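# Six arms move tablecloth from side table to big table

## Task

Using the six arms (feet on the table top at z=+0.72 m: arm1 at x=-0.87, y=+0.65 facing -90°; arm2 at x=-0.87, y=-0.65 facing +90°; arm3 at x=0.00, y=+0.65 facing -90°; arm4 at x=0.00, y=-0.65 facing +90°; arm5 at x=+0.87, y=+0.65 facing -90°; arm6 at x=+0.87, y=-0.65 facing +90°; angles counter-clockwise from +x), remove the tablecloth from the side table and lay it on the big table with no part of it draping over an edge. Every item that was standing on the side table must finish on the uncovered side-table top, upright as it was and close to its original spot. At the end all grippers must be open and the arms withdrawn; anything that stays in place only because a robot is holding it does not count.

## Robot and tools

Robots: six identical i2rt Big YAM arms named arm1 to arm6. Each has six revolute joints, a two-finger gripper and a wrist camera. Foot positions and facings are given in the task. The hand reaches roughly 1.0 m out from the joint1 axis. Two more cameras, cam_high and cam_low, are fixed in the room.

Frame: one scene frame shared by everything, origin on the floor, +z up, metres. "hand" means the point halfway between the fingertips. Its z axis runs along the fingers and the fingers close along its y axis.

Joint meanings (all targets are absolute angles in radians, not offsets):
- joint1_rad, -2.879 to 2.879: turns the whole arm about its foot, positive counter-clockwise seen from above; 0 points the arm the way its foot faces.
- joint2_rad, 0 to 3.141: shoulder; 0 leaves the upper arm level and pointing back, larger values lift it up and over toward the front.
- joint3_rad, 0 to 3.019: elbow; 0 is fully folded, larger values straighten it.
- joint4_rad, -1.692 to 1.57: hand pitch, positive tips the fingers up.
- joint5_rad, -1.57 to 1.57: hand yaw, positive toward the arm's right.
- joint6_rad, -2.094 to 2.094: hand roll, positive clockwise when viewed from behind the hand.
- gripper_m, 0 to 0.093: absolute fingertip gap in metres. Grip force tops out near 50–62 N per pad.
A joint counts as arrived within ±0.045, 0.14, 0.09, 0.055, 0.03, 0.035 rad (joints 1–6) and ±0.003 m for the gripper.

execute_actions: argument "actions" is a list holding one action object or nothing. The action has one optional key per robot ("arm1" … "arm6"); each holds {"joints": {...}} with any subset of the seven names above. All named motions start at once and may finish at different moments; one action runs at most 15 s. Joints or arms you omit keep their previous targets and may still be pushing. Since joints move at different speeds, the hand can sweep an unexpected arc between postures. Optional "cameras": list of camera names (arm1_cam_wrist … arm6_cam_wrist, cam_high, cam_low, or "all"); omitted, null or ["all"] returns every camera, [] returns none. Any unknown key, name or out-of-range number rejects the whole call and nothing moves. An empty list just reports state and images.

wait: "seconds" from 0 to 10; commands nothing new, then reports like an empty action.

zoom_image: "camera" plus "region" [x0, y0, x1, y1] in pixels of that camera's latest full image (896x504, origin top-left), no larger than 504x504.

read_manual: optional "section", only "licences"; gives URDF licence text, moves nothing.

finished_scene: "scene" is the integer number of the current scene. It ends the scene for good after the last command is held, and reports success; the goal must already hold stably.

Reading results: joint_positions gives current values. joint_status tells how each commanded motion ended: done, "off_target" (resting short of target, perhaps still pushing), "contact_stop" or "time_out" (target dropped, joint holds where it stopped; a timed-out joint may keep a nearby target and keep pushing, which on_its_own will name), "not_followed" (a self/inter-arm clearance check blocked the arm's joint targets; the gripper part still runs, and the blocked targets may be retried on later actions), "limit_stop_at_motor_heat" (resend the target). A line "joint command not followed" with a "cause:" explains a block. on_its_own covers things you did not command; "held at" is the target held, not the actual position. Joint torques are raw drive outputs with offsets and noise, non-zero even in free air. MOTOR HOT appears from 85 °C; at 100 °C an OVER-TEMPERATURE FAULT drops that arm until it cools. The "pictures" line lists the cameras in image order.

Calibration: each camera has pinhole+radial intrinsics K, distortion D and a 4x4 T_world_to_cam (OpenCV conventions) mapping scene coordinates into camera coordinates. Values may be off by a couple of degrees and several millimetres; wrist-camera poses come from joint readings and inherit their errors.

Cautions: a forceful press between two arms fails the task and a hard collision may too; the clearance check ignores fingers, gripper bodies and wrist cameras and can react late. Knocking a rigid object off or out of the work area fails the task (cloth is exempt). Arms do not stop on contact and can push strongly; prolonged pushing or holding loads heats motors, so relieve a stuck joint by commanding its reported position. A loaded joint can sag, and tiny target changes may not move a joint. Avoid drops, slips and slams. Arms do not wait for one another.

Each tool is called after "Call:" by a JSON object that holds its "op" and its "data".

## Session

Call:
{"op": "execute_actions", "data": {"actions": []}}

Scene clock: 0.00 s.
Joint torques (N m, as the arm reports them, + toward a larger angle): no reading
arm1.joint_positions: joint1_rad=-0.010 joint2_rad=+0.424 joint3_rad=+1.458 joint4_rad=-1.526 joint5_rad=+0.007 joint6_rad=+0.017 gripper_m=+0.094
arm1.joint_status: not commanded
arm1.hand: x=-0.8728 y=+0.5367 z=+1.3471 quat_wxyz=(-0.377, -0.601, -0.609, +0.353) (m; scene frame)
arm2.joint_positions: joint1_rad=+0.001 joint2_rad=+0.433 joint3_rad=+1.463 joint4_rad=-1.530 joint5_rad=-0.008 joint6_rad=+0.013 gripper_m=+0.095
arm2.joint_status: not commanded
arm2.hand: x=-0.8777 y=-0.5394 z=+1.3528 quat_wxyz=(-0.352, +0.618, -0.593, -0.378) (m; scene frame)
arm3.joint_positions: joint1_rad=+0.004 joint2_rad=+0.430 joint3_rad=+1.465 joint4_rad=-1.524 joint5_rad=-0.006 joint6_rad=+0.014 gripper_m=+0.095
arm3.joint_status: not commanded
arm3.hand: x=+0.0059 y=+0.5336 z=+1.3549 quat_wxyz=(-0.378, -0.594, -0.617, +0.351) (m; scene frame)
arm4.joint_positions: joint1_rad=-0.011 joint2_rad=+0.453 joint3_rad=+1.464 joint4_rad=-1.547 joint5_rad=+0.004 joint6_rad=+0.008 gripper_m=+0.094
arm4.joint_status: not commanded
arm4.hand: x=-0.0038 y=-0.5273 z=+1.3262 quat_wxyz=(-0.348, +0.618, -0.609, -0.354) (m; scene frame)
arm5.joint_positions: joint1_rad=-0.004 joint2_rad=+0.429 joint3_rad=+1.461 joint4_rad=-1.520 joint5_rad=-0.009 joint6_rad=+0.005 gripper_m=+0.095
arm5.joint_status: not commanded
arm5.hand: x=+0.8664 y=+0.5252 z=+1.3532 quat_wxyz=(-0.371, -0.606, -0.609, +0.352) (m; scene frame)
arm6.joint_positions: joint1_rad=-0.003 joint2_rad=+0.442 joint3_rad=+1.453 joint4_rad=-1.520 joint5_rad=-0.011 joint6_rad=-0.016 gripper_m=+0.094
arm6.joint_status: not commanded
arm6.hand: x=+0.8744 y=-0.5323 z=+1.3396 quat_wxyz=(-0.362, +0.609, -0.605, -0.363) (m; scene frame)
pictures: arm1_cam_wrist, arm2_cam_wrist, arm3_cam_wrist, arm4_cam_wrist, arm5_cam_wrist, arm6_cam_wrist, cam_high, cam_low
Images, in order (width x height): arm1_cam_wrist 896x504, arm2_cam_wrist 896x504, arm3_cam_wrist 896x504, arm4_cam_wrist 896x504, arm5_cam_wrist 896x504, arm6_cam_wrist 896x504, cam_high 896x504, cam_low 896x504.

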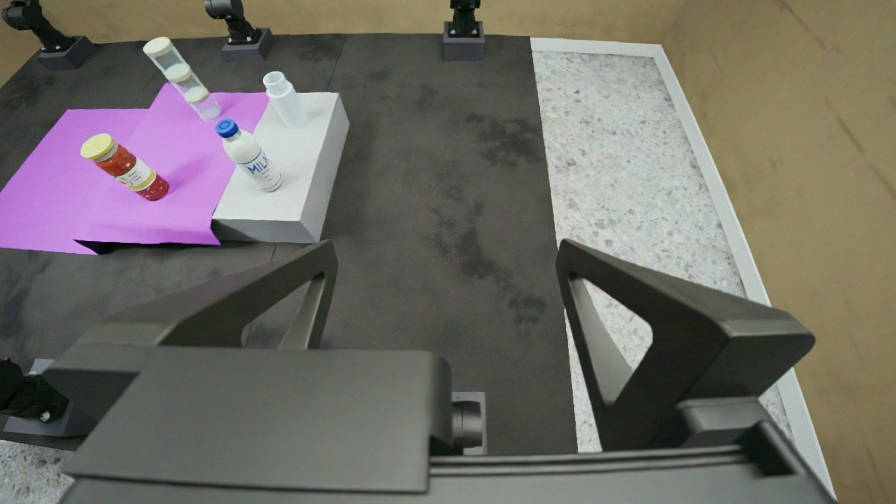

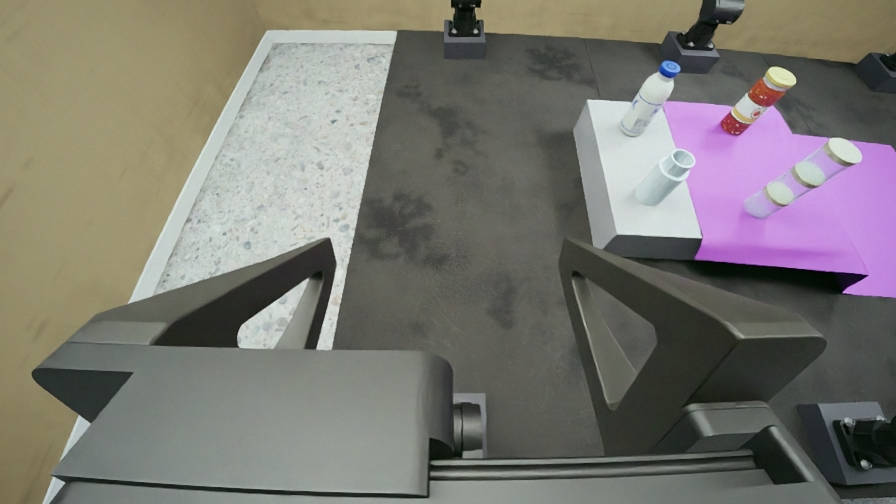

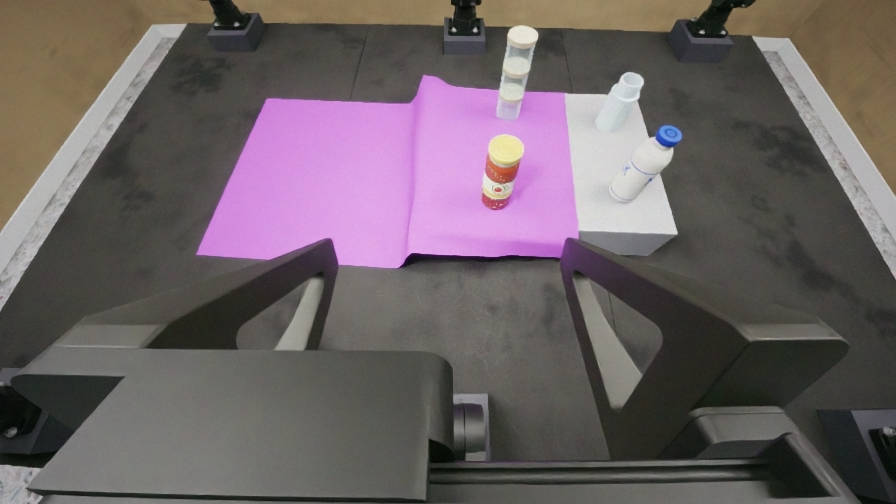

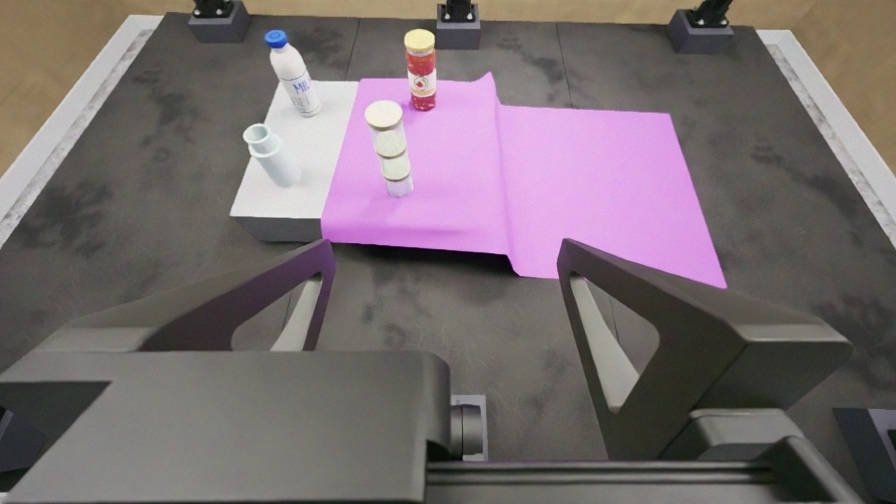

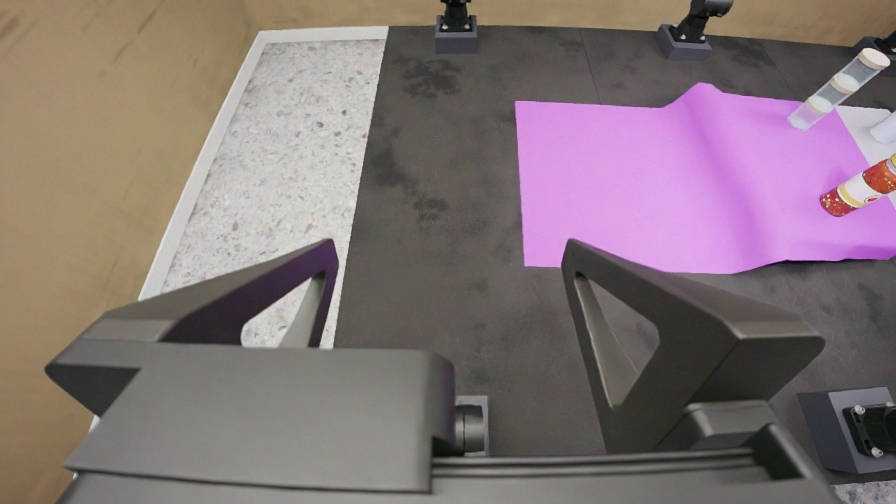

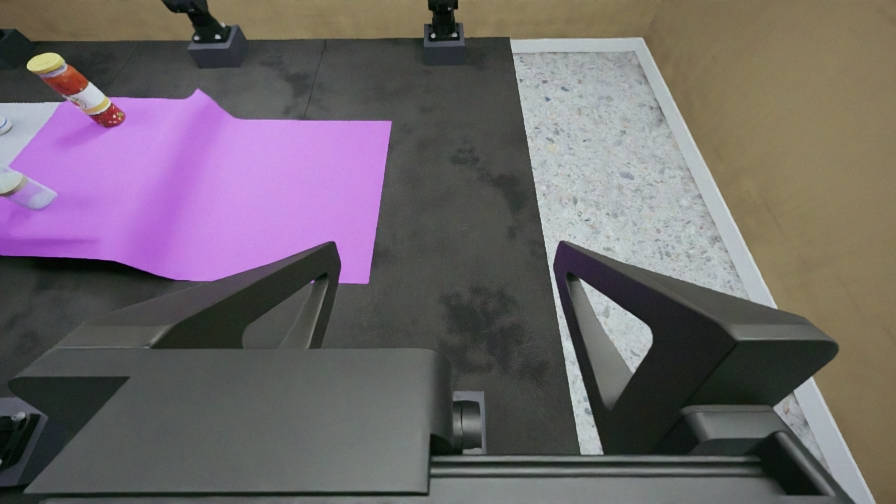

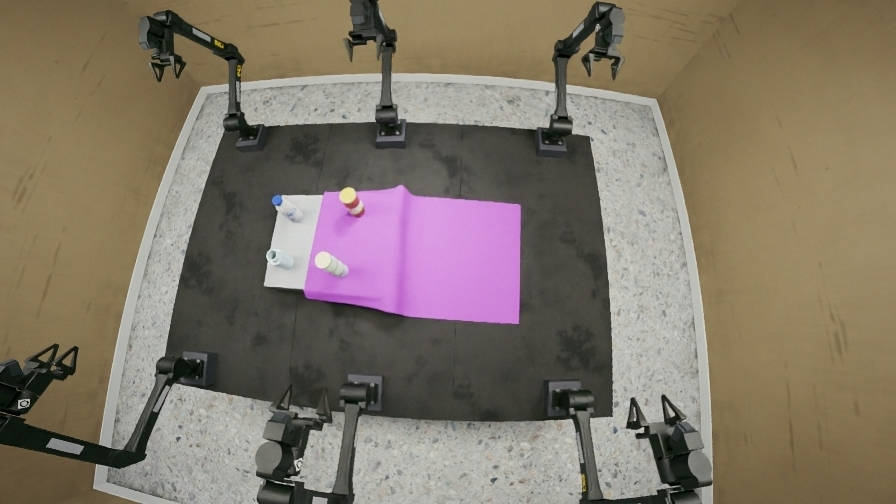

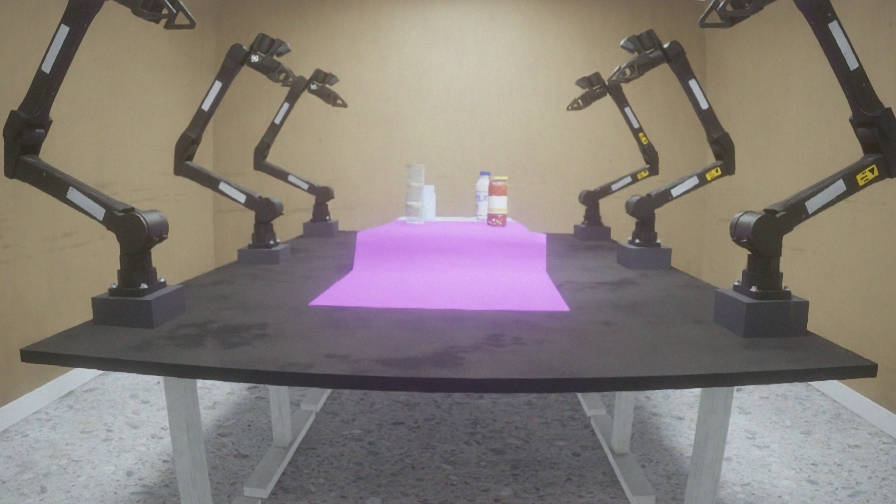

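Call:
{"op": "execute_actions", "data": {"actions": [{"arm4":{"joints":{"joint1_rad":0.203,"joint2_rad":0.9,"joint3_rad":0.25,"joint4_rad":0.7}},"arm3":{"joints":{"joint1_rad":-0.216,"joint2_rad":0.9,"joint3_rad":0.25,"joint4_rad":0.7}},"arm6":{"joints":{"joint1_rad":1.316,"joint2_rad":2.0,"joint3_rad":1.34,"joint4_rad":0.48,"joint5_rad":0.6}},"arm5":{"joints":{"joint1_rad":-1.30,"joint2_rad":2.0,"joint3_rad":1.45,"joint4_rad":0.42,"joint5_rad":-0.6}}}], "cameras": []}}

Call:
{"op": "execute_actions", "data": {"actions": [{"arm4":{"joints":{"joint2_rad":1.58,"joint4_rad":1.19}},"arm3":{"joints":{"joint2_rad":1.48,"joint4_rad":1.09}},"arm6":{"joints":{"joint2_rad":2.22}},"arm5":{"joints":{"joint2_rad":2.235}}}], "cameras": ["cam_low","arm3_cam_wrist","arm4_cam_wrist","arm5_cam_wrist","arm6_cam_wrist"]}}

Scene clock: 8.60 s.
Joint torques (N m, as the arm reports them, + toward a larger angle): arm1=[ 0.5   6.39  7.08  1.87 -0.13 -0.04] | arm2=[ 0.59  5.61  8.8   1.75  0.04 -0.05] | arm3=[-0.3  -1.39 10.37  3.14  0.03 -0.16] | arm4=[ 0.08 -3.61  9.65  2.3  -0.02  0.05] | arm5=[  1.38 -17.83   9.46   2.99  -0.12   0.02] | arm6=[ -0.31 -18.27   9.7    2.89   0.04   0.05]
arm1.joint_positions: joint1_rad=-0.010 joint2_rad=+0.424 joint3_rad=+1.458 joint4_rad=-1.526 joint5_rad=+0.007 joint6_rad=+0.017 gripper_m=+0.094
arm1.joint_status: not commanded
arm1.hand: x=-0.8728 y=+0.5367 z=+1.3471 quat_wxyz=(-0.377, -0.601, -0.609, +0.353) (m; scene frame)
arm2.joint_positions: joint1_rad=+0.001 joint2_rad=+0.433 joint3_rad=+1.463 joint4_rad=-1.530 joint5_rad=-0.008 joint6_rad=+0.013 gripper_m=+0.095
arm2.joint_status: not commanded
arm2.hand: x=-0.8777 y=-0.5394 z=+1.3528 quat_wxyz=(-0.352, +0.618, -0.593, -0.378) (m; scene frame)
arm3.joint_positions: joint1_rad=-0.210 joint2_rad=+0.905 joint3_rad=+0.255 joint4_rad=+0.682 joint5_rad=-0.006 joint6_rad=+0.014 gripper_m=+0.095
arm3.joint_status: all done
arm3.hand: x=-0.0645 y=+0.2645 z=+1.0397 quat_wxyz=(-0.470, -0.532, -0.447, +0.544) (m; scene frame)
arm4.joint_positions: joint1_rad=+0.196 joint2_rad=+0.912 joint3_rad=+0.248 joint4_rad=+0.676 joint5_rad=+0.004 joint6_rad=+0.008 gripper_m=+0.094
arm4.joint_status: all done
arm4.hand: x=-0.0885 y=-0.2705 z=+1.0111 quat_wxyz=(-0.443, +0.548, -0.438, -0.558) (m; scene frame)
arm5.joint_positions: joint1_rad=-1.297 joint2_rad=+2.001 joint3_rad=+1.441 joint4_rad=+0.400 joint5_rad=-0.598 joint6_rad=+0.005 gripper_m=+0.095
arm5.joint_status: all done
arm5.hand: x=+0.1492 y=+0.3332 z=+0.9899 quat_wxyz=(-0.311, -0.698, -0.294, +0.575) (m; scene frame)
arm6.joint_positions: joint1_rad=+1.313 joint2_rad=+2.002 joint3_rad=+1.343 joint4_rad=+0.454 joint5_rad=+0.598 joint6_rad=-0.016 gripper_m=+0.094
arm6.joint_status: all done
arm6.hand: x=+0.1682 y=-0.3596 z=+0.9580 quat_wxyz=(-0.315, +0.707, -0.274, -0.570) (m; scene frame)
pictures: none
No camera images: the call's "cameras" was empty. Leave "cameras" out to get every camera's image.

Scene clock: 9.97 s.
Joint torques (N m, as the arm reports them, + toward a larger angle): arm1=[ 0.57  6.38  7.09  1.9  -0.13 -0.05] | arm2=[ 0.37  6.    8.79  1.54  0.03 -0.08] | arm3=[-0.18 -4.87  5.51  3.09  0.01 -0.24] | arm4=[ 0.31 -6.38  4.26  2.35 -0.03  0.03] | arm5=[  1.39 -19.86   8.62   2.31  -0.19   0.01] | arm6=[ -0.49 -19.     8.87   2.5    0.13   0.05]
arm1.joint_positions: joint1_rad=-0.010 joint2_rad=+0.424 joint3_rad=+1.458 joint4_rad=-1.526 joint5_rad=+0.007 joint6_rad=+0.017 gripper_m=+0.094
arm1.joint_status: not commanded
arm1.hand: x=-0.8728 y=+0.5367 z=+1.3471 quat_wxyz=(-0.377, -0.601, -0.609, +0.353) (m; scene frame)
arm2.joint_positions: joint1_rad=+0.001 joint2_rad=+0.433 joint3_rad=+1.463 joint4_rad=-1.530 joint5_rad=-0.008 joint6_rad=+0.013 gripper_m=+0.095
arm2.joint_status: not commanded
arm2.hand: x=-0.8777 y=-0.5394 z=+1.3528 quat_wxyz=(-0.352, +0.618, -0.593, -0.378) (m; scene frame)
arm3.joint_positions: joint1_rad=-0.210 joint2_rad=+1.473 joint3_rad=+0.255 joint4_rad=+1.072 joint5_rad=-0.006 joint6_rad=+0.014 gripper_m=+0.095
arm3.joint_status: all done
arm3.hand: x=-0.0705 y=+0.2282 z=+0.9124 quat_wxyz=(-0.428, -0.580, -0.486, +0.495) (m; scene frame)
arm4.joint_positions: joint1_rad=+0.196 joint2_rad=+1.571 joint3_rad=+0.248 joint4_rad=+1.166 joint5_rad=+0.004 joint6_rad=+0.008 gripper_m=+0.094
arm4.joint_status: all done
arm4.hand: x=-0.0961 y=-0.2348 z=+0.8724 quat_wxyz=(-0.405, +0.593, -0.474, -0.509) (m; scene frame)
arm5.joint_positions: joint1_rad=-1.297 joint2_rad=+2.246 joint3_rad=+1.432 joint4_rad=+0.412 joint5_rad=-0.598 joint6_rad=+0.005 gripper_m=+0.095
arm5.joint_status: all done
arm5.hand: x=+0.1566 y=+0.3368 z=+0.8022 quat_wxyz=(-0.318, -0.770, -0.275, +0.480) (m; scene frame)
arm6.joint_positions: joint1_rad=+1.313 joint2_rad=+2.223 joint3_rad=+1.334 joint4_rad=+0.466 joint5_rad=+0.598 joint6_rad=-0.016 gripper_m=+0.094
arm6.joint_status: all done
arm6.hand: x=+0.1787 y=-0.3604 z=+0.7940 quat_wxyz=(-0.323, +0.772, -0.257, -0.483) (m; scene frame)
pictures: arm3_cam_wrist, arm4_cam_wrist, arm5_cam_wrist, arm6_cam_wrist, cam_low
camera_calibration (this result's frames):
arm3_cam_wrist: T_world_to_cam=[[-0.986615, 0.161852, -0.0198746, -0.087065], [0.128134, 0.694089, -0.708394, 0.498114], [-0.10086, -0.701459, -0.705537, 0.923064], [0, 0, 0, 1]] pos_world=[-0.0566246, 0.315847, 1.00239]
arm4_cam_wrist: T_world_to_cam=[[0.976376, 0.21608, 0.0000657941, 0.141241], [0.152868, -0.69053, -0.706966, 0.469936], [-0.152716, 0.690274, -0.707248, 0.892133], [0, 0, 0, 1]] pos_world=[-0.0734996, -0.321831, 0.963179]
arm5_cam_wrist: T_world_to_cam=[[-0.730206, 0.646403, -0.221273, 0.0752445], [0.640585, 0.53511, -0.550734, 0.168319], [-0.237591, -0.543893, -0.804817, 0.984533], [0, 0, 0, 1]] pos_world=[0.181038, 0.396773, 0.901718]
arm6_cam_wrist: T_world_to_cam=[[0.706765, 0.664621, 0.24241, -0.0745252], [0.662406, -0.501391, -0.556619, 0.148977], [-0.248399, 0.553973, -0.794615, 0.998084], [0, 0, 0, 1]] pos_world=[0.201911, -0.428685, 0.894082]
Images, in order (width x height): arm3_cam_wrist 896x504, arm4_cam_wrist 896x504, arm5_cam_wrist 896x504, arm6_cam_wrist 896x504, cam_low 896x504.

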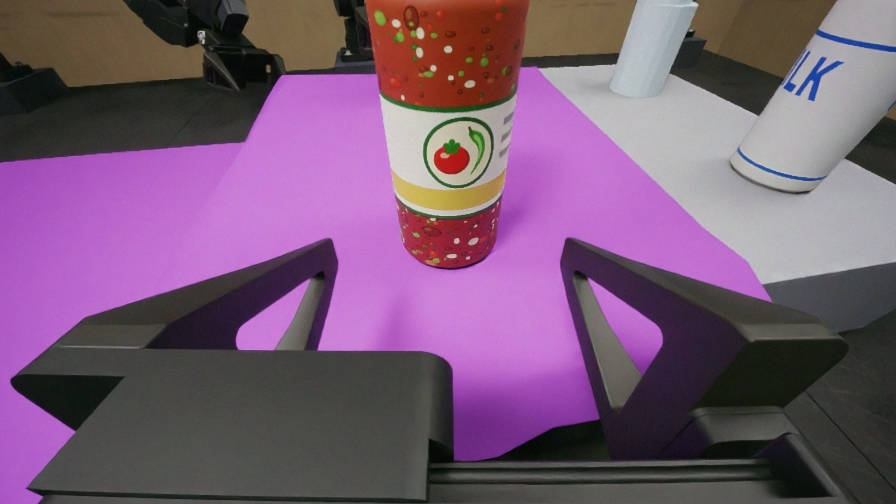

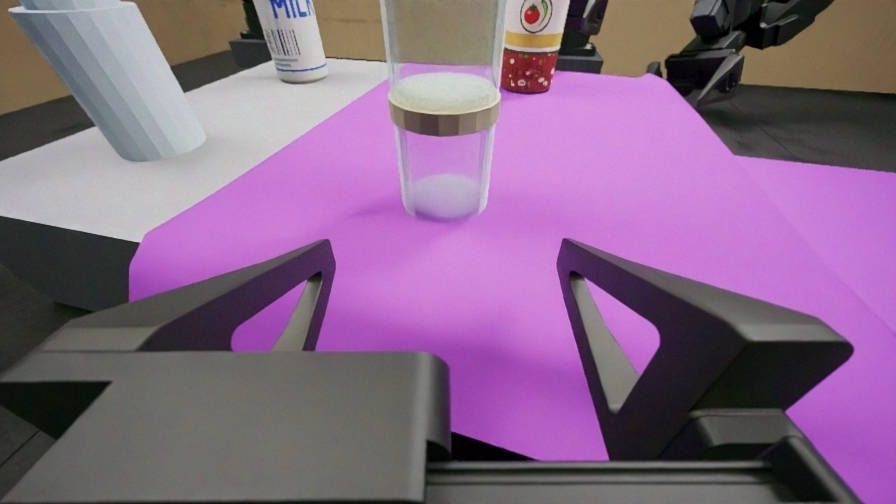

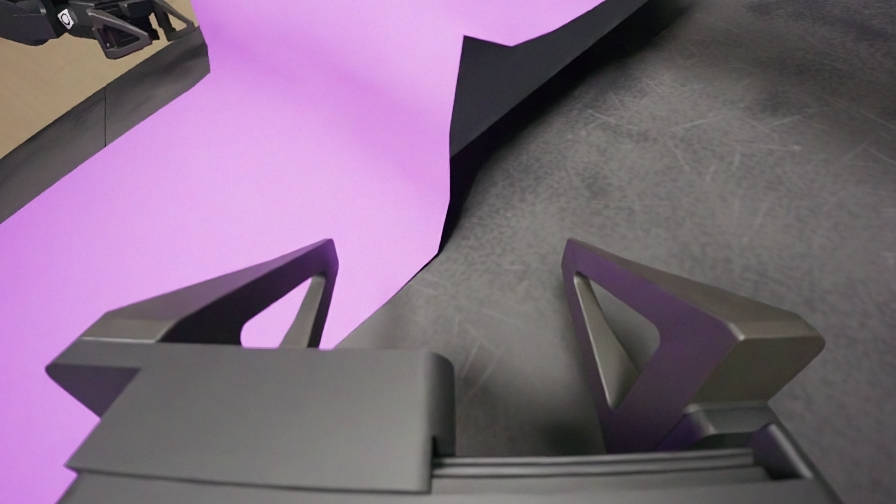

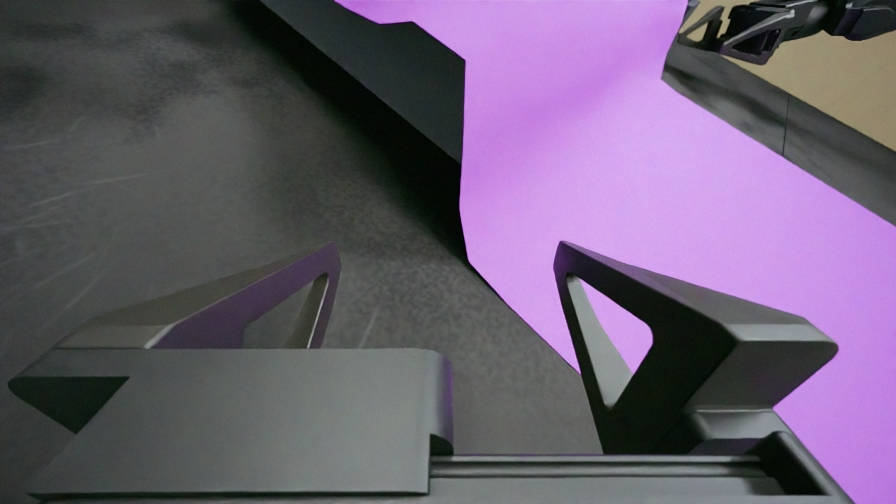

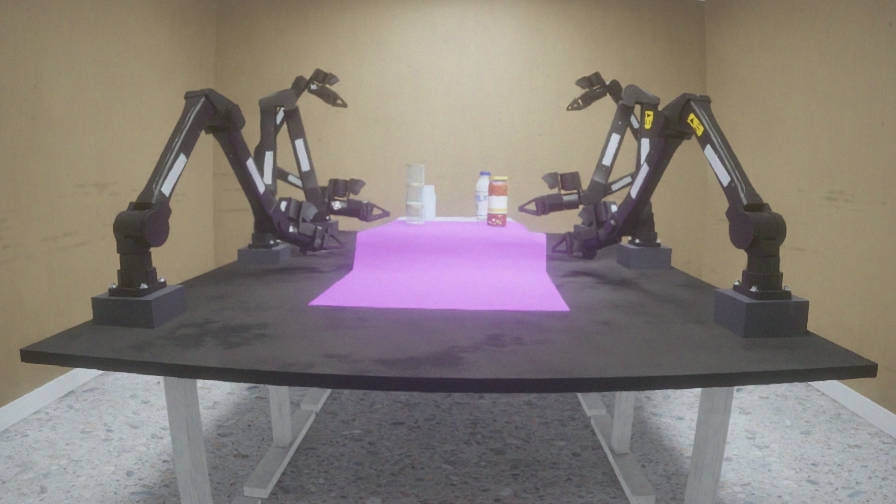

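Call:
{"op": "execute_actions", "data": {"actions": [{"arm4":{"joints":{"joint2_rad":1.76,"joint3_rad":0.575,"joint4_rad":1.04}},"arm3":{"joints":{"joint2_rad":1.68,"joint3_rad":0.54,"joint4_rad":1.0}},"arm6":{"joints":{"joint1_rad":1.237,"joint2_rad":2.42,"joint3_rad":1.74,"joint4_rad":0.295}},"arm5":{"joints":{"joint1_rad":-1.235,"joint2_rad":2.445,"joint3_rad":1.855,"joint4_rad":0.215}}}], "cameras": ["cam_low","arm3_cam_wrist","arm4_cam_wrist","arm5_cam_wrist","arm6_cam_wrist"]}}

Scene clock: 16.23 s.
Joint torques (N m, as the arm reports them, + toward a larger angle): arm1=[ 0.58  6.47  7.09  1.87 -0.13 -0.04] | arm2=[ 0.44  5.73  8.9   1.59  0.03 -0.03] | arm3=[  0.3  -10.03   8.12   2.08   0.02  -0.22] | arm4=[  0.61 -10.82   7.43   1.23  -0.13   0.17] | arm5=[  1.11 -21.01  11.17   1.63  -0.06   0.1 ] | arm6=[ -0.21 -21.91  13.5    1.18   0.12  -0.08]
arm1.joint_positions: joint1_rad=-0.010 joint2_rad=+0.424 joint3_rad=+1.458 joint4_rad=-1.526 joint5_rad=+0.007 joint6_rad=+0.017 gripper_m=+0.094
arm1.joint_status: not commanded
arm1.hand: x=-0.8728 y=+0.5367 z=+1.3471 quat_wxyz=(-0.377, -0.601, -0.609, +0.353) (m; scene frame)
arm2.joint_positions: joint1_rad=+0.001 joint2_rad=+0.433 joint3_rad=+1.463 joint4_rad=-1.530 joint5_rad=-0.008 joint6_rad=+0.013 gripper_m=+0.095
arm2.joint_status: not commanded
arm2.hand: x=-0.8777 y=-0.5394 z=+1.3528 quat_wxyz=(-0.352, +0.618, -0.593, -0.378) (m; scene frame)
arm3.joint_positions: joint1_rad=-0.210 joint2_rad=+1.676 joint3_rad=+0.524 joint4_rad=+1.008 joint5_rad=-0.006 joint6_rad=+0.014 gripper_m=+0.095
arm3.joint_status: all done
arm3.hand: x=-0.0871 y=+0.1296 z=+0.9088 quat_wxyz=(-0.429, -0.579, -0.485, +0.496) (m; scene frame)
arm4.joint_positions: joint1_rad=+0.196 joint2_rad=+1.747 joint3_rad=+0.552 joint4_rad=+1.053 joint5_rad=+0.006 joint6_rad=-0.004 gripper_m=+0.094
arm4.joint_status: all done
arm4.hand: x=-0.1212 y=-0.1253 z=+0.8736 quat_wxyz=(-0.413, +0.591, -0.468, -0.511) (m; scene frame)
arm5.joint_positions: joint1_rad=-1.230 joint2_rad=+2.438 joint3_rad=+1.820 joint4_rad=+0.224 joint5_rad=-0.602 joint6_rad=-0.003 gripper_m=+0.095
arm5.joint_status: all done
arm5.hand: x=+0.0932 y=+0.2564 z=+0.7992 quat_wxyz=(-0.334, -0.756, -0.305, +0.473) (m; scene frame)
arm6.joint_positions: joint1_rad=+1.231 joint2_rad=+2.415 joint3_rad=+1.698 joint4_rad=+0.312 joint5_rad=+0.598 joint6_rad=-0.003 gripper_m=+0.094
arm6.joint_status: all done
arm6.hand: x=+0.1168 y=-0.2733 z=+0.7862 quat_wxyz=(-0.339, +0.754, -0.294, -0.480) (m; scene frame)
pictures: arm3_cam_wrist, arm4_cam_wrist, arm5_cam_wrist, arm6_cam_wrist, cam_low
camera_calibration (this result's frames):
arm3_cam_wrist: T_world_to_cam=[[-0.986623, 0.161802, -0.019863, -0.0875706], [0.127821, 0.692221, -0.710276, 0.568049], [-0.101174, -0.703314, -0.703643, 0.848192], [0, 0, 0, 1]] pos_world=[-0.0731923, 0.217499, 0.998557]
arm4_cam_wrist: T_world_to_cam=[[0.976413, 0.215561, 0.012301, 0.131361], [0.158732, -0.678044, -0.717678, 0.561924], [-0.146363, 0.702702, -0.696267, 0.806374], [0, 0, 0, 1]] pos_world=[-0.0994348, -0.213949, 0.963116]
arm5_cam_wrist: T_world_to_cam=[[-0.778665, 0.590639, -0.211722, 0.0913924], [0.592221, 0.580388, -0.558948, 0.249841], [-0.207256, -0.56062, -0.801717, 0.922272], [0, 0, 0, 1]] pos_world=[0.114349, 0.318059, 0.898399]
arm6_cam_wrist: T_world_to_cam=[[0.767086, 0.60245, 0.220532, -0.0935818], [0.60161, -0.556114, -0.573413, 0.234646], [-0.222812, 0.572531, -0.789027, 0.925925], [0, 0, 0, 1]] pos_world=[0.136927, -0.343252, 0.885766]
Images, in order (width x height): arm3_cam_wrist 896x504, arm4_cam_wrist 896x504, arm5_cam_wrist 896x504, arm6_cam_wrist 896x504, cam_low 896x504.

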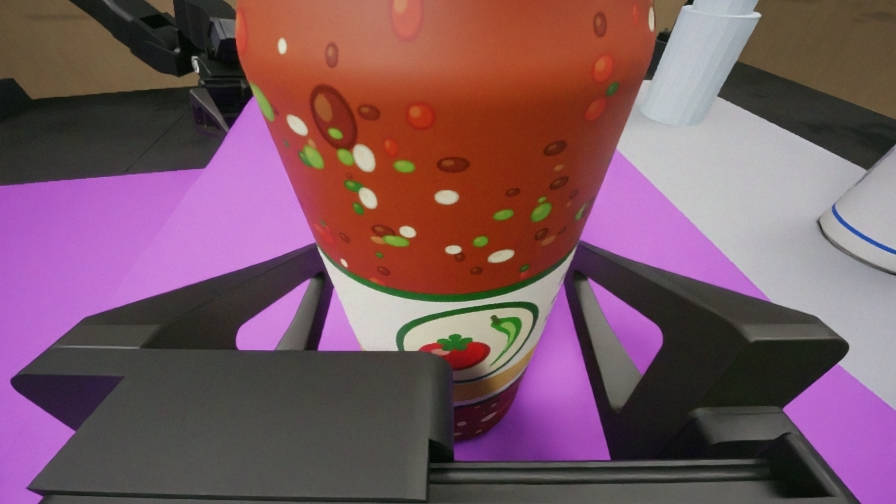

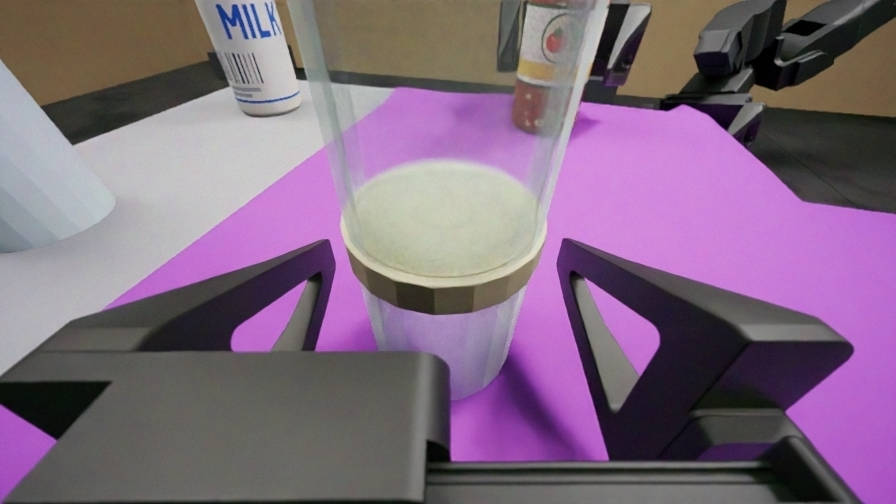

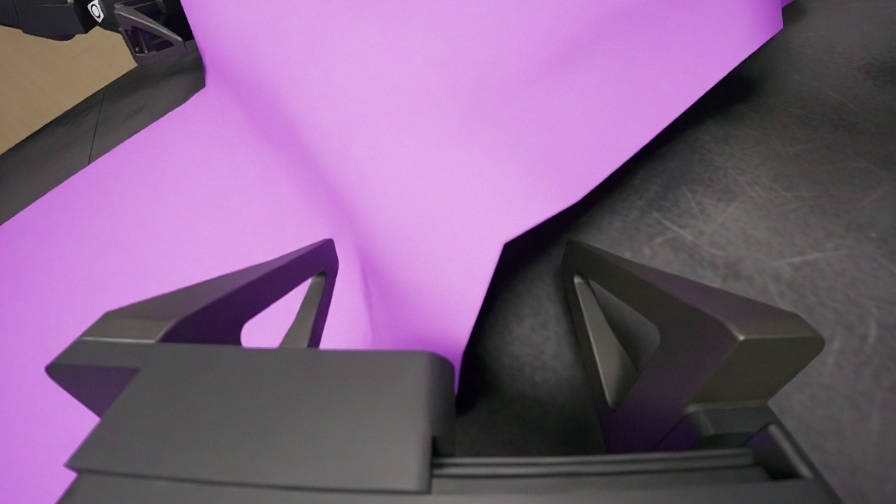

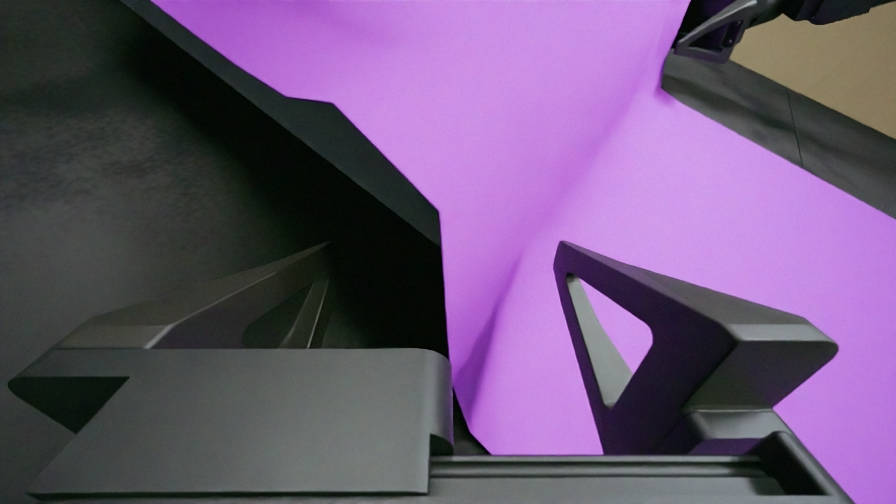

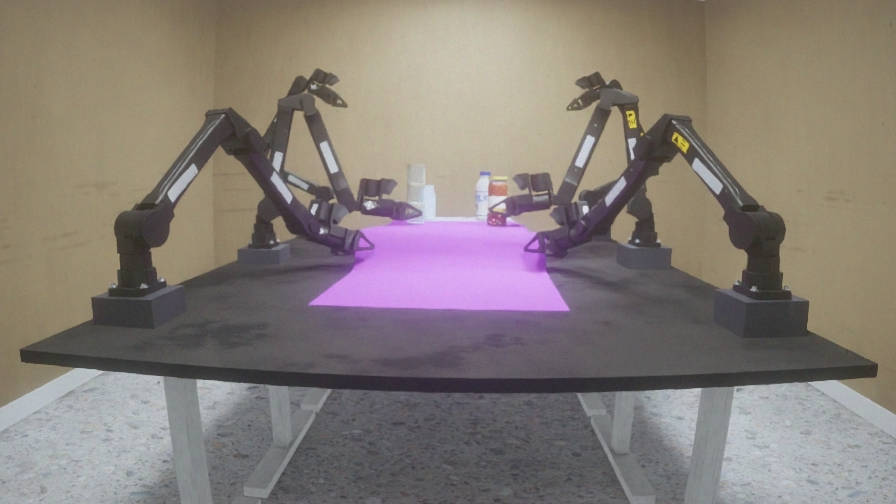

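Call:
{"op": "execute_actions", "data": {"actions": [{"arm4":{"joints":{"gripper_m":0.045}},"arm3":{"joints":{"gripper_m":0.05}},"arm6":{"joints":{"gripper_m":0}},"arm5":{"joints":{"gripper_m":0}}}], "cameras": []}}

Call:
{"op": "execute_actions", "data": {"actions": [{"arm4":{"joints":{"joint2_rad":1.57,"joint4_rad":0.92}},"arm3":{"joints":{"joint2_rad":1.50,"joint4_rad":0.86}}}], "cameras": ["cam_low","arm5_cam_wrist","arm6_cam_wrist"]}}

Scene clock: 21.13 s.
Joint torques (N m, as the arm reports them, + toward a larger angle): arm1=[ 0.52  6.5   7.1   1.88 -0.13 -0.04] | arm2=[ 0.22  5.94  8.95  1.7   0.04 -0.05] | arm3=[-0.2  -9.07  8.15  2.08  0.04 -0.13] | arm4=[  0.66 -10.32   7.35   1.1    0.01   0.18] | arm5=[  1.13 -21.51  11.21   1.6    0.35   0.11] | arm6=[  0.52 -21.83  13.44   1.19   0.01  -0.08]
arm1.joint_positions: joint1_rad=-0.010 joint2_rad=+0.424 joint3_rad=+1.458 joint4_rad=-1.526 joint5_rad=+0.007 joint6_rad=+0.017 gripper_m=+0.094
arm1.joint_status: not commanded
arm1.hand: x=-0.8728 y=+0.5367 z=+1.3471 quat_wxyz=(-0.377, -0.601, -0.609, +0.353) (m; scene frame)
arm2.joint_positions: joint1_rad=+0.001 joint2_rad=+0.433 joint3_rad=+1.463 joint4_rad=-1.530 joint5_rad=-0.008 joint6_rad=+0.013 gripper_m=+0.095
arm2.joint_status: not commanded
arm2.hand: x=-0.8777 y=-0.5394 z=+1.3528 quat_wxyz=(-0.352, +0.618, -0.593, -0.378) (m; scene frame)
arm3.joint_positions: joint1_rad=-0.210 joint2_rad=+1.676 joint3_rad=+0.524 joint4_rad=+1.008 joint5_rad=-0.007 joint6_rad=+0.014 gripper_m=+0.066
arm3.joint_status: gripper_m off_target (ended at +0.066, target +0.050)
arm3.hand: x=-0.0871 y=+0.1296 z=+0.9088 quat_wxyz=(-0.429, -0.579, -0.485, +0.496) (m; scene frame)
arm4.joint_positions: joint1_rad=+0.196 joint2_rad=+1.747 joint3_rad=+0.552 joint4_rad=+1.053 joint5_rad=+0.004 joint6_rad=-0.003 gripper_m=+0.059
arm4.joint_status: gripper_m off_target (ended at +0.059, target +0.045)
arm4.hand: x=-0.1216 y=-0.1254 z=+0.8736 quat_wxyz=(-0.412, +0.592, -0.468, -0.511) (m; scene frame)
arm5.joint_positions: joint1_rad=-1.227 joint2_rad=+2.438 joint3_rad=+1.820 joint4_rad=+0.224 joint5_rad=-0.612 joint6_rad=-0.003 gripper_m=+0.001
arm5.joint_status: all done
arm5.hand: x=+0.0956 y=+0.2532 z=+0.7996 quat_wxyz=(-0.338, -0.754, -0.308, +0.471) (m; scene frame)
arm6.joint_positions: joint1_rad=+1.231 joint2_rad=+2.415 joint3_rad=+1.698 joint4_rad=+0.312 joint5_rad=+0.601 joint6_rad=-0.004 gripper_m=+0.001
arm6.joint_status: all done
arm6.hand: x=+0.1172 y=-0.2730 z=+0.7863 quat_wxyz=(-0.340, +0.753, -0.295, -0.479) (m; scene frame)
pictures: none
No camera images: the call's "cameras" was empty. Leave "cameras" out to get every camera's image.

Scene clock: 22.17 s.
Joint torques (N m, as the arm reports them, + toward a larger angle): arm1=[ 0.56  6.41  7.12  1.88 -0.12 -0.04] | arm2=[ 0.55  6.38  8.97  1.73  0.02 -0.06] | arm3=[ -0.67 -12.98   9.63   3.26   0.05  -0.19] | arm4=[  0.15 -13.27   8.37   1.83  -0.08   0.17] | arm5=[  0.93 -21.14  11.18   1.52   0.35   0.1 ] | arm6=[ -0.3  -21.94  13.39   1.19   0.01  -0.08]
arm1.joint_positions: joint1_rad=-0.010 joint2_rad=+0.424 joint3_rad=+1.458 joint4_rad=-1.526 joint5_rad=+0.007 joint6_rad=+0.017 gripper_m=+0.094
arm1.joint_status: not commanded
arm1.hand: x=-0.8728 y=+0.5367 z=+1.3471 quat_wxyz=(-0.377, -0.601, -0.609, +0.353) (m; scene frame)
arm2.joint_positions: joint1_rad=+0.001 joint2_rad=+0.433 joint3_rad=+1.463 joint4_rad=-1.530 joint5_rad=-0.008 joint6_rad=+0.013 gripper_m=+0.095
arm2.joint_status: not commanded
arm2.hand: x=-0.8777 y=-0.5394 z=+1.3528 quat_wxyz=(-0.352, +0.618, -0.593, -0.378) (m; scene frame)
arm3.joint_positions: joint1_rad=-0.210 joint2_rad=+1.538 joint3_rad=+0.519 joint4_rad=+0.834 joint5_rad=-0.007 joint6_rad=+0.014 gripper_m=+0.066
arm3.joint_status: all done
arm3.hand: x=-0.0857 y=+0.1381 z=+0.9334 quat_wxyz=(-0.418, -0.589, -0.494, +0.484) (m; scene frame)
arm4.joint_positions: joint1_rad=+0.196 joint2_rad=+1.597 joint3_rad=+0.552 joint4_rad=+0.916 joint5_rad=+0.005 joint6_rad=-0.003 gripper_m=+0.059
arm4.joint_status: all done
arm4.hand: x=-0.1208 y=-0.1290 z=+0.9174 quat_wxyz=(-0.415, +0.588, -0.465, -0.515) (m; scene frame)
arm5.joint_positions: joint1_rad=-1.227 joint2_rad=+2.438 joint3_rad=+1.820 joint4_rad=+0.224 joint5_rad=-0.612 joint6_rad=-0.003 gripper_m=+0.001
arm5.joint_status: not commanded
arm5.hand: x=+0.0956 y=+0.2532 z=+0.7996 quat_wxyz=(-0.338, -0.754, -0.308, +0.471) (m; scene frame)
arm6.joint_positions: joint1_rad=+1.231 joint2_rad=+2.415 joint3_rad=+1.698 joint4_rad=+0.312 joint5_rad=+0.601 joint6_rad=-0.004 gripper_m=+0.001
arm6.joint_status: not commanded
arm6.hand: x=+0.1172 y=-0.2730 z=+0.7863 quat_wxyz=(-0.340, +0.753, -0.295, -0.479) (m; scene frame)
pictures: arm5_cam_wrist, arm6_cam_wrist, cam_low
camera_calibration (this result's frames):
arm5_cam_wrist: T_world_to_cam=[[-0.785634, 0.580032, -0.215273, 0.101462], [0.585826, 0.585519, -0.560335, 0.250837], [-0.198966, -0.566331, -0.799801, 0.92046], [0, 0, 0, 1]] pos_world=[0.115905, 0.315564, 0.89858]
arm6_cam_wrist: T_world_to_cam=[[0.768561, 0.600086, 0.221834, -0.0959486], [0.600492, -0.556986, -0.573738, 0.234793], [-0.220734, 0.574163, -0.788425, 0.925658], [0, 0, 0, 1]] pos_world=[0.137075, -0.343124, 0.885807]
Images, in order (width x height): arm5_cam_wrist 896x504, arm6_cam_wrist 896x504, cam_low 896x504.

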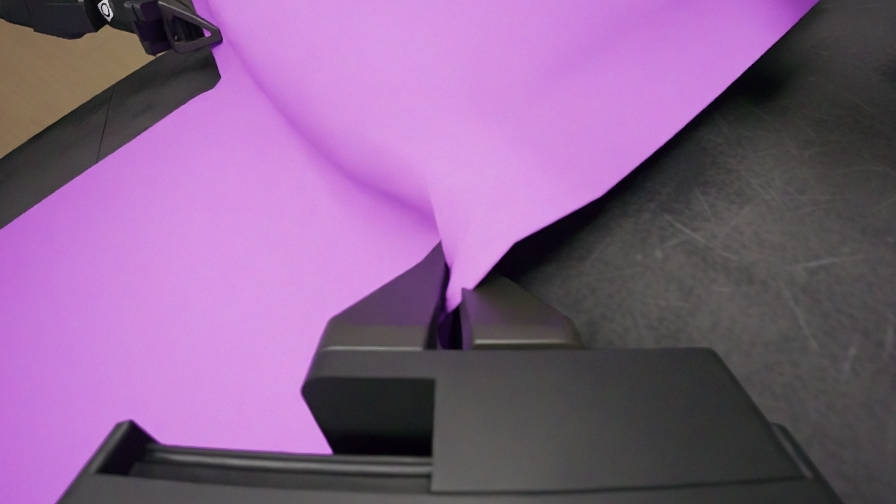

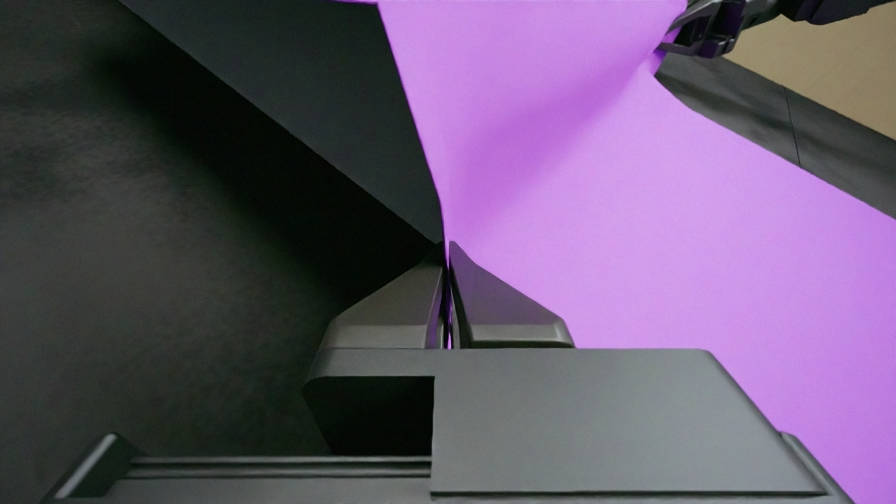

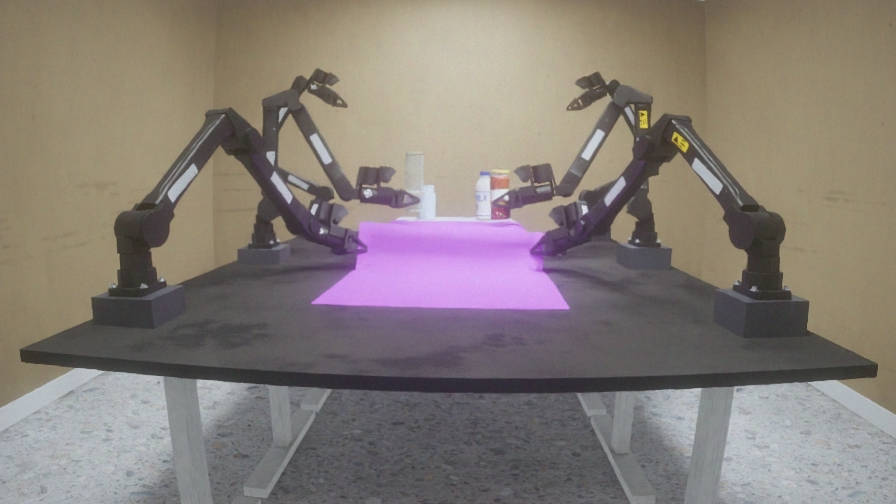

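Arm6's grip is shallow; try the pull.

Call:
{"op": "execute_actions", "data": {"actions": [{"arm3":{"joints":{"joint2_rad":1.45}},"arm6":{"joints":{"joint1_rad":1.05,"joint2_rad":1.97,"joint3_rad":1.007,"joint4_rad":0.59}},"arm5":{"joints":{"joint1_rad":-1.05,"joint2_rad":1.97,"joint3_rad":1.007,"joint4_rad":0.59}}}], "cameras": ["cam_high"]}}

Scene clock: 25.90 s.
Joint torques (N m, as the arm reports them, + toward a larger angle): arm1=[ 0.63  6.49  7.1   1.87 -0.12 -0.04] | arm2=[ 0.73  6.26  8.79  1.57  0.   -0.09] | arm3=[ -0.27 -12.67  10.2    3.5    0.02  -0.16] | arm4=[ -0.13 -12.54   8.5    1.78  -0.05   0.13] | arm5=[  2.15 -15.59   6.9    2.27  -0.14   0.09] | arm6=[ -1.09 -15.95   7.8    2.55   0.01  -0.05]
arm1.joint_positions: joint1_rad=-0.010 joint2_rad=+0.424 joint3_rad=+1.458 joint4_rad=-1.526 joint5_rad=+0.007 joint6_rad=+0.017 gripper_m=+0.094
arm1.joint_status: not commanded
arm1.hand: x=-0.8728 y=+0.5367 z=+1.3471 quat_wxyz=(-0.377, -0.601, -0.609, +0.353) (m; scene frame)
arm2.joint_positions: joint1_rad=+0.001 joint2_rad=+0.433 joint3_rad=+1.463 joint4_rad=-1.530 joint5_rad=-0.008 joint6_rad=+0.013 gripper_m=+0.095
arm2.joint_status: not commanded
arm2.hand: x=-0.8777 y=-0.5394 z=+1.3528 quat_wxyz=(-0.352, +0.618, -0.593, -0.378) (m; scene frame)
arm3.joint_positions: joint1_rad=-0.210 joint2_rad=+1.490 joint3_rad=+0.517 joint4_rad=+0.830 joint5_rad=-0.007 joint6_rad=+0.014 gripper_m=+0.066
arm3.joint_status: all done
arm3.hand: x=-0.0854 y=+0.1399 z=+0.9556 quat_wxyz=(-0.429, -0.579, -0.485, +0.496) (m; scene frame)
arm4.joint_positions: joint1_rad=+0.196 joint2_rad=+1.597 joint3_rad=+0.552 joint4_rad=+0.916 joint5_rad=+0.005 joint6_rad=-0.003 gripper_m=+0.059
arm4.joint_status: not commanded
arm4.hand: x=-0.1208 y=-0.1290 z=+0.9174 quat_wxyz=(-0.415, +0.588, -0.465, -0.515) (m; scene frame)
arm5.joint_positions: joint1_rad=-1.055 joint2_rad=+1.980 joint3_rad=+0.994 joint4_rad=+0.584 joint5_rad=-0.599 joint6_rad=-0.002 gripper_m=+0.001
arm5.joint_status: all done
arm5.hand: x=+0.3629 y=+0.2395 z=+0.8302 quat_wxyz=(-0.374, -0.730, -0.368, +0.439) (m; scene frame)
arm6.joint_positions: joint1_rad=+1.052 joint2_rad=+1.978 joint3_rad=+1.005 joint4_rad=+0.573 joint5_rad=+0.601 joint6_rad=-0.006 gripper_m=+0.001
arm6.joint_status: all done
arm6.hand: x=+0.3595 y=-0.2406 z=+0.8415 quat_wxyz=(-0.381, +0.723, -0.361, -0.450) (m; scene frame)
pictures: cam_high
Images, in order (width x height): cam_high 896x504.

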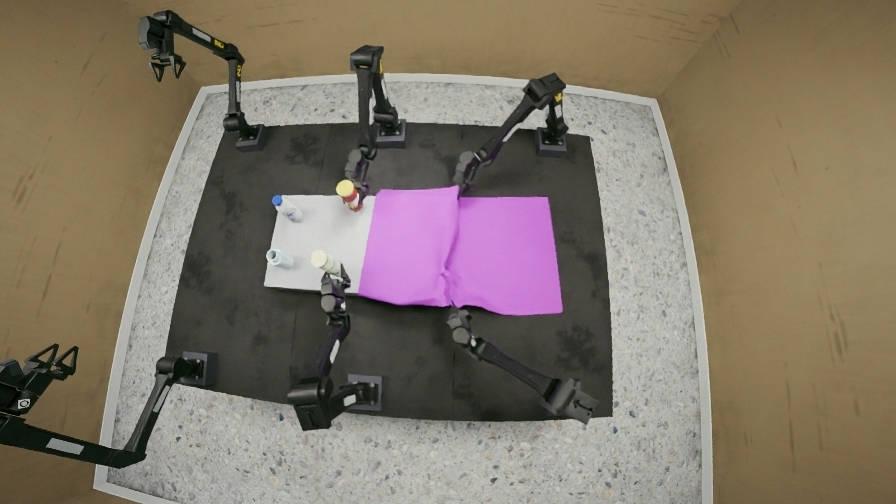

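Call:
{"op": "execute_actions", "data": {"actions": [{"arm6":{"joints":{"joint1_rad":0.824,"joint2_rad":1.335,"joint3_rad":0.607,"joint4_rad":0.33}},"arm5":{"joints":{"joint1_rad":-0.824,"joint2_rad":1.335,"joint3_rad":0.607,"joint4_rad":0.33}},"arm3":{"joints":{"joint2_rad":1.56,"joint4_rad":0.97}},"arm4":{"joints":{"joint2_rad":1.65,"joint4_rad":1.015}}}], "cameras": ["cam_high","cam_low"]}}

Scene clock: 33.37 s.
Joint torques (N m, as the arm reports them, + toward a larger angle): arm1=[ 0.53  6.4   7.07  1.87 -0.13 -0.04] | arm2=[ 0.61  5.83  8.86  1.49  0.04 -0.11] | arm3=[ -0.19 -12.74   9.59   4.94   0.05  -0.24] | arm4=[  0.28 -12.28   7.89   3.24  -0.06   0.13] | arm5=[ 1.03 -8.01  7.29  1.55 -0.04  0.1 ] | arm6=[ 0.21 -7.3   8.54  1.26 -0.11 -0.05]
arm1.joint_positions: joint1_rad=-0.010 joint2_rad=+0.424 joint3_rad=+1.458 joint4_rad=-1.526 joint5_rad=+0.007 joint6_rad=+0.017 gripper_m=+0.094
arm1.joint_status: not commanded
arm1.hand: x=-0.8728 y=+0.5367 z=+1.3471 quat_wxyz=(-0.377, -0.601, -0.609, +0.353) (m; scene frame)
arm2.joint_positions: joint1_rad=+0.001 joint2_rad=+0.433 joint3_rad=+1.463 joint4_rad=-1.530 joint5_rad=-0.008 joint6_rad=+0.013 gripper_m=+0.095
arm2.joint_status: not commanded
arm2.hand: x=-0.8777 y=-0.5394 z=+1.3528 quat_wxyz=(-0.352, +0.618, -0.593, -0.378) (m; scene frame)
arm3.joint_positions: joint1_rad=-0.210 joint2_rad=+1.596 joint3_rad=+0.516 joint4_rad=+0.906 joint5_rad=-0.007 joint6_rad=+0.014 gripper_m=+0.066
arm3.joint_status: joint4_rad time_out (moved +0.076 of +0.140); the others done
arm3.on_its_own: joint4_rad reads +0.906 and still pushes toward +0.970 since a time_out
arm3.hand: x=-0.0860 y=+0.1359 z=+0.9205 quat_wxyz=(-0.421, -0.587, -0.492, +0.487) (m; scene frame)
arm4.joint_positions: joint1_rad=+0.196 joint2_rad=+1.662 joint3_rad=+0.552 joint4_rad=+0.968 joint5_rad=+0.005 joint6_rad=-0.003 gripper_m=+0.059
arm4.joint_status: all done
arm4.hand: x=-0.1212 y=-0.1269 z=+0.8972 quat_wxyz=(-0.412, +0.591, -0.468, -0.511) (m; scene frame)
arm5.joint_positions: joint1_rad=-0.816 joint2_rad=+1.333 joint3_rad=+0.610 joint4_rad=+0.339 joint5_rad=-0.602 joint6_rad=-0.002 gripper_m=+0.001
arm5.joint_status: all done
arm5.hand: x=+0.5874 y=+0.2406 z=+0.9654 quat_wxyz=(-0.427, -0.675, -0.452, +0.397) (m; scene frame)
arm6.joint_positions: joint1_rad=+0.814 joint2_rad=+1.331 joint3_rad=+0.619 joint4_rad=+0.346 joint5_rad=+0.603 joint6_rad=-0.006 gripper_m=+0.001
arm6.joint_status: all done
arm6.hand: x=+0.5871 y=-0.2440 z=+0.9757 quat_wxyz=(-0.434, +0.664, -0.446, -0.415) (m; scene frame)
pictures: cam_high, cam_low
Images, in order (width x height): cam_high 896x504, cam_low 896x504.

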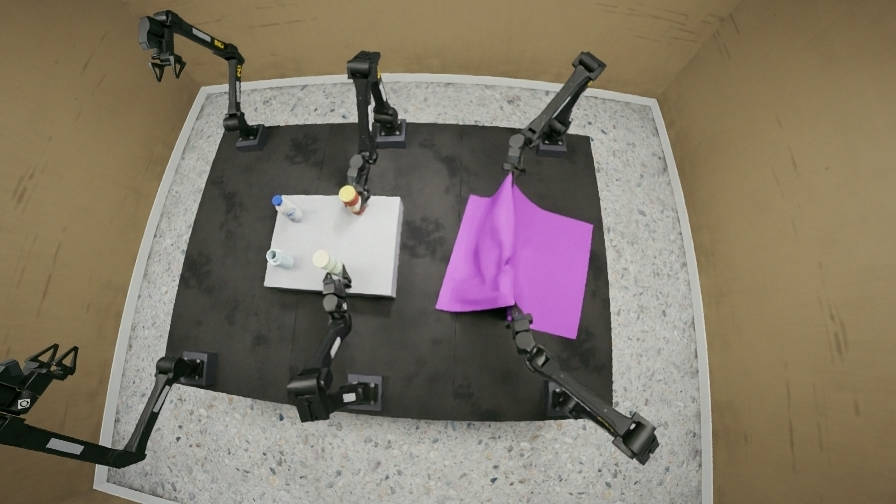

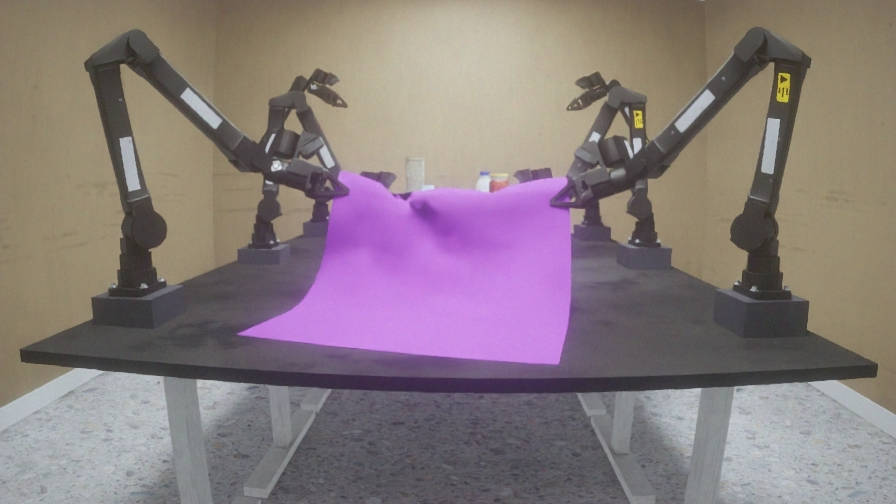

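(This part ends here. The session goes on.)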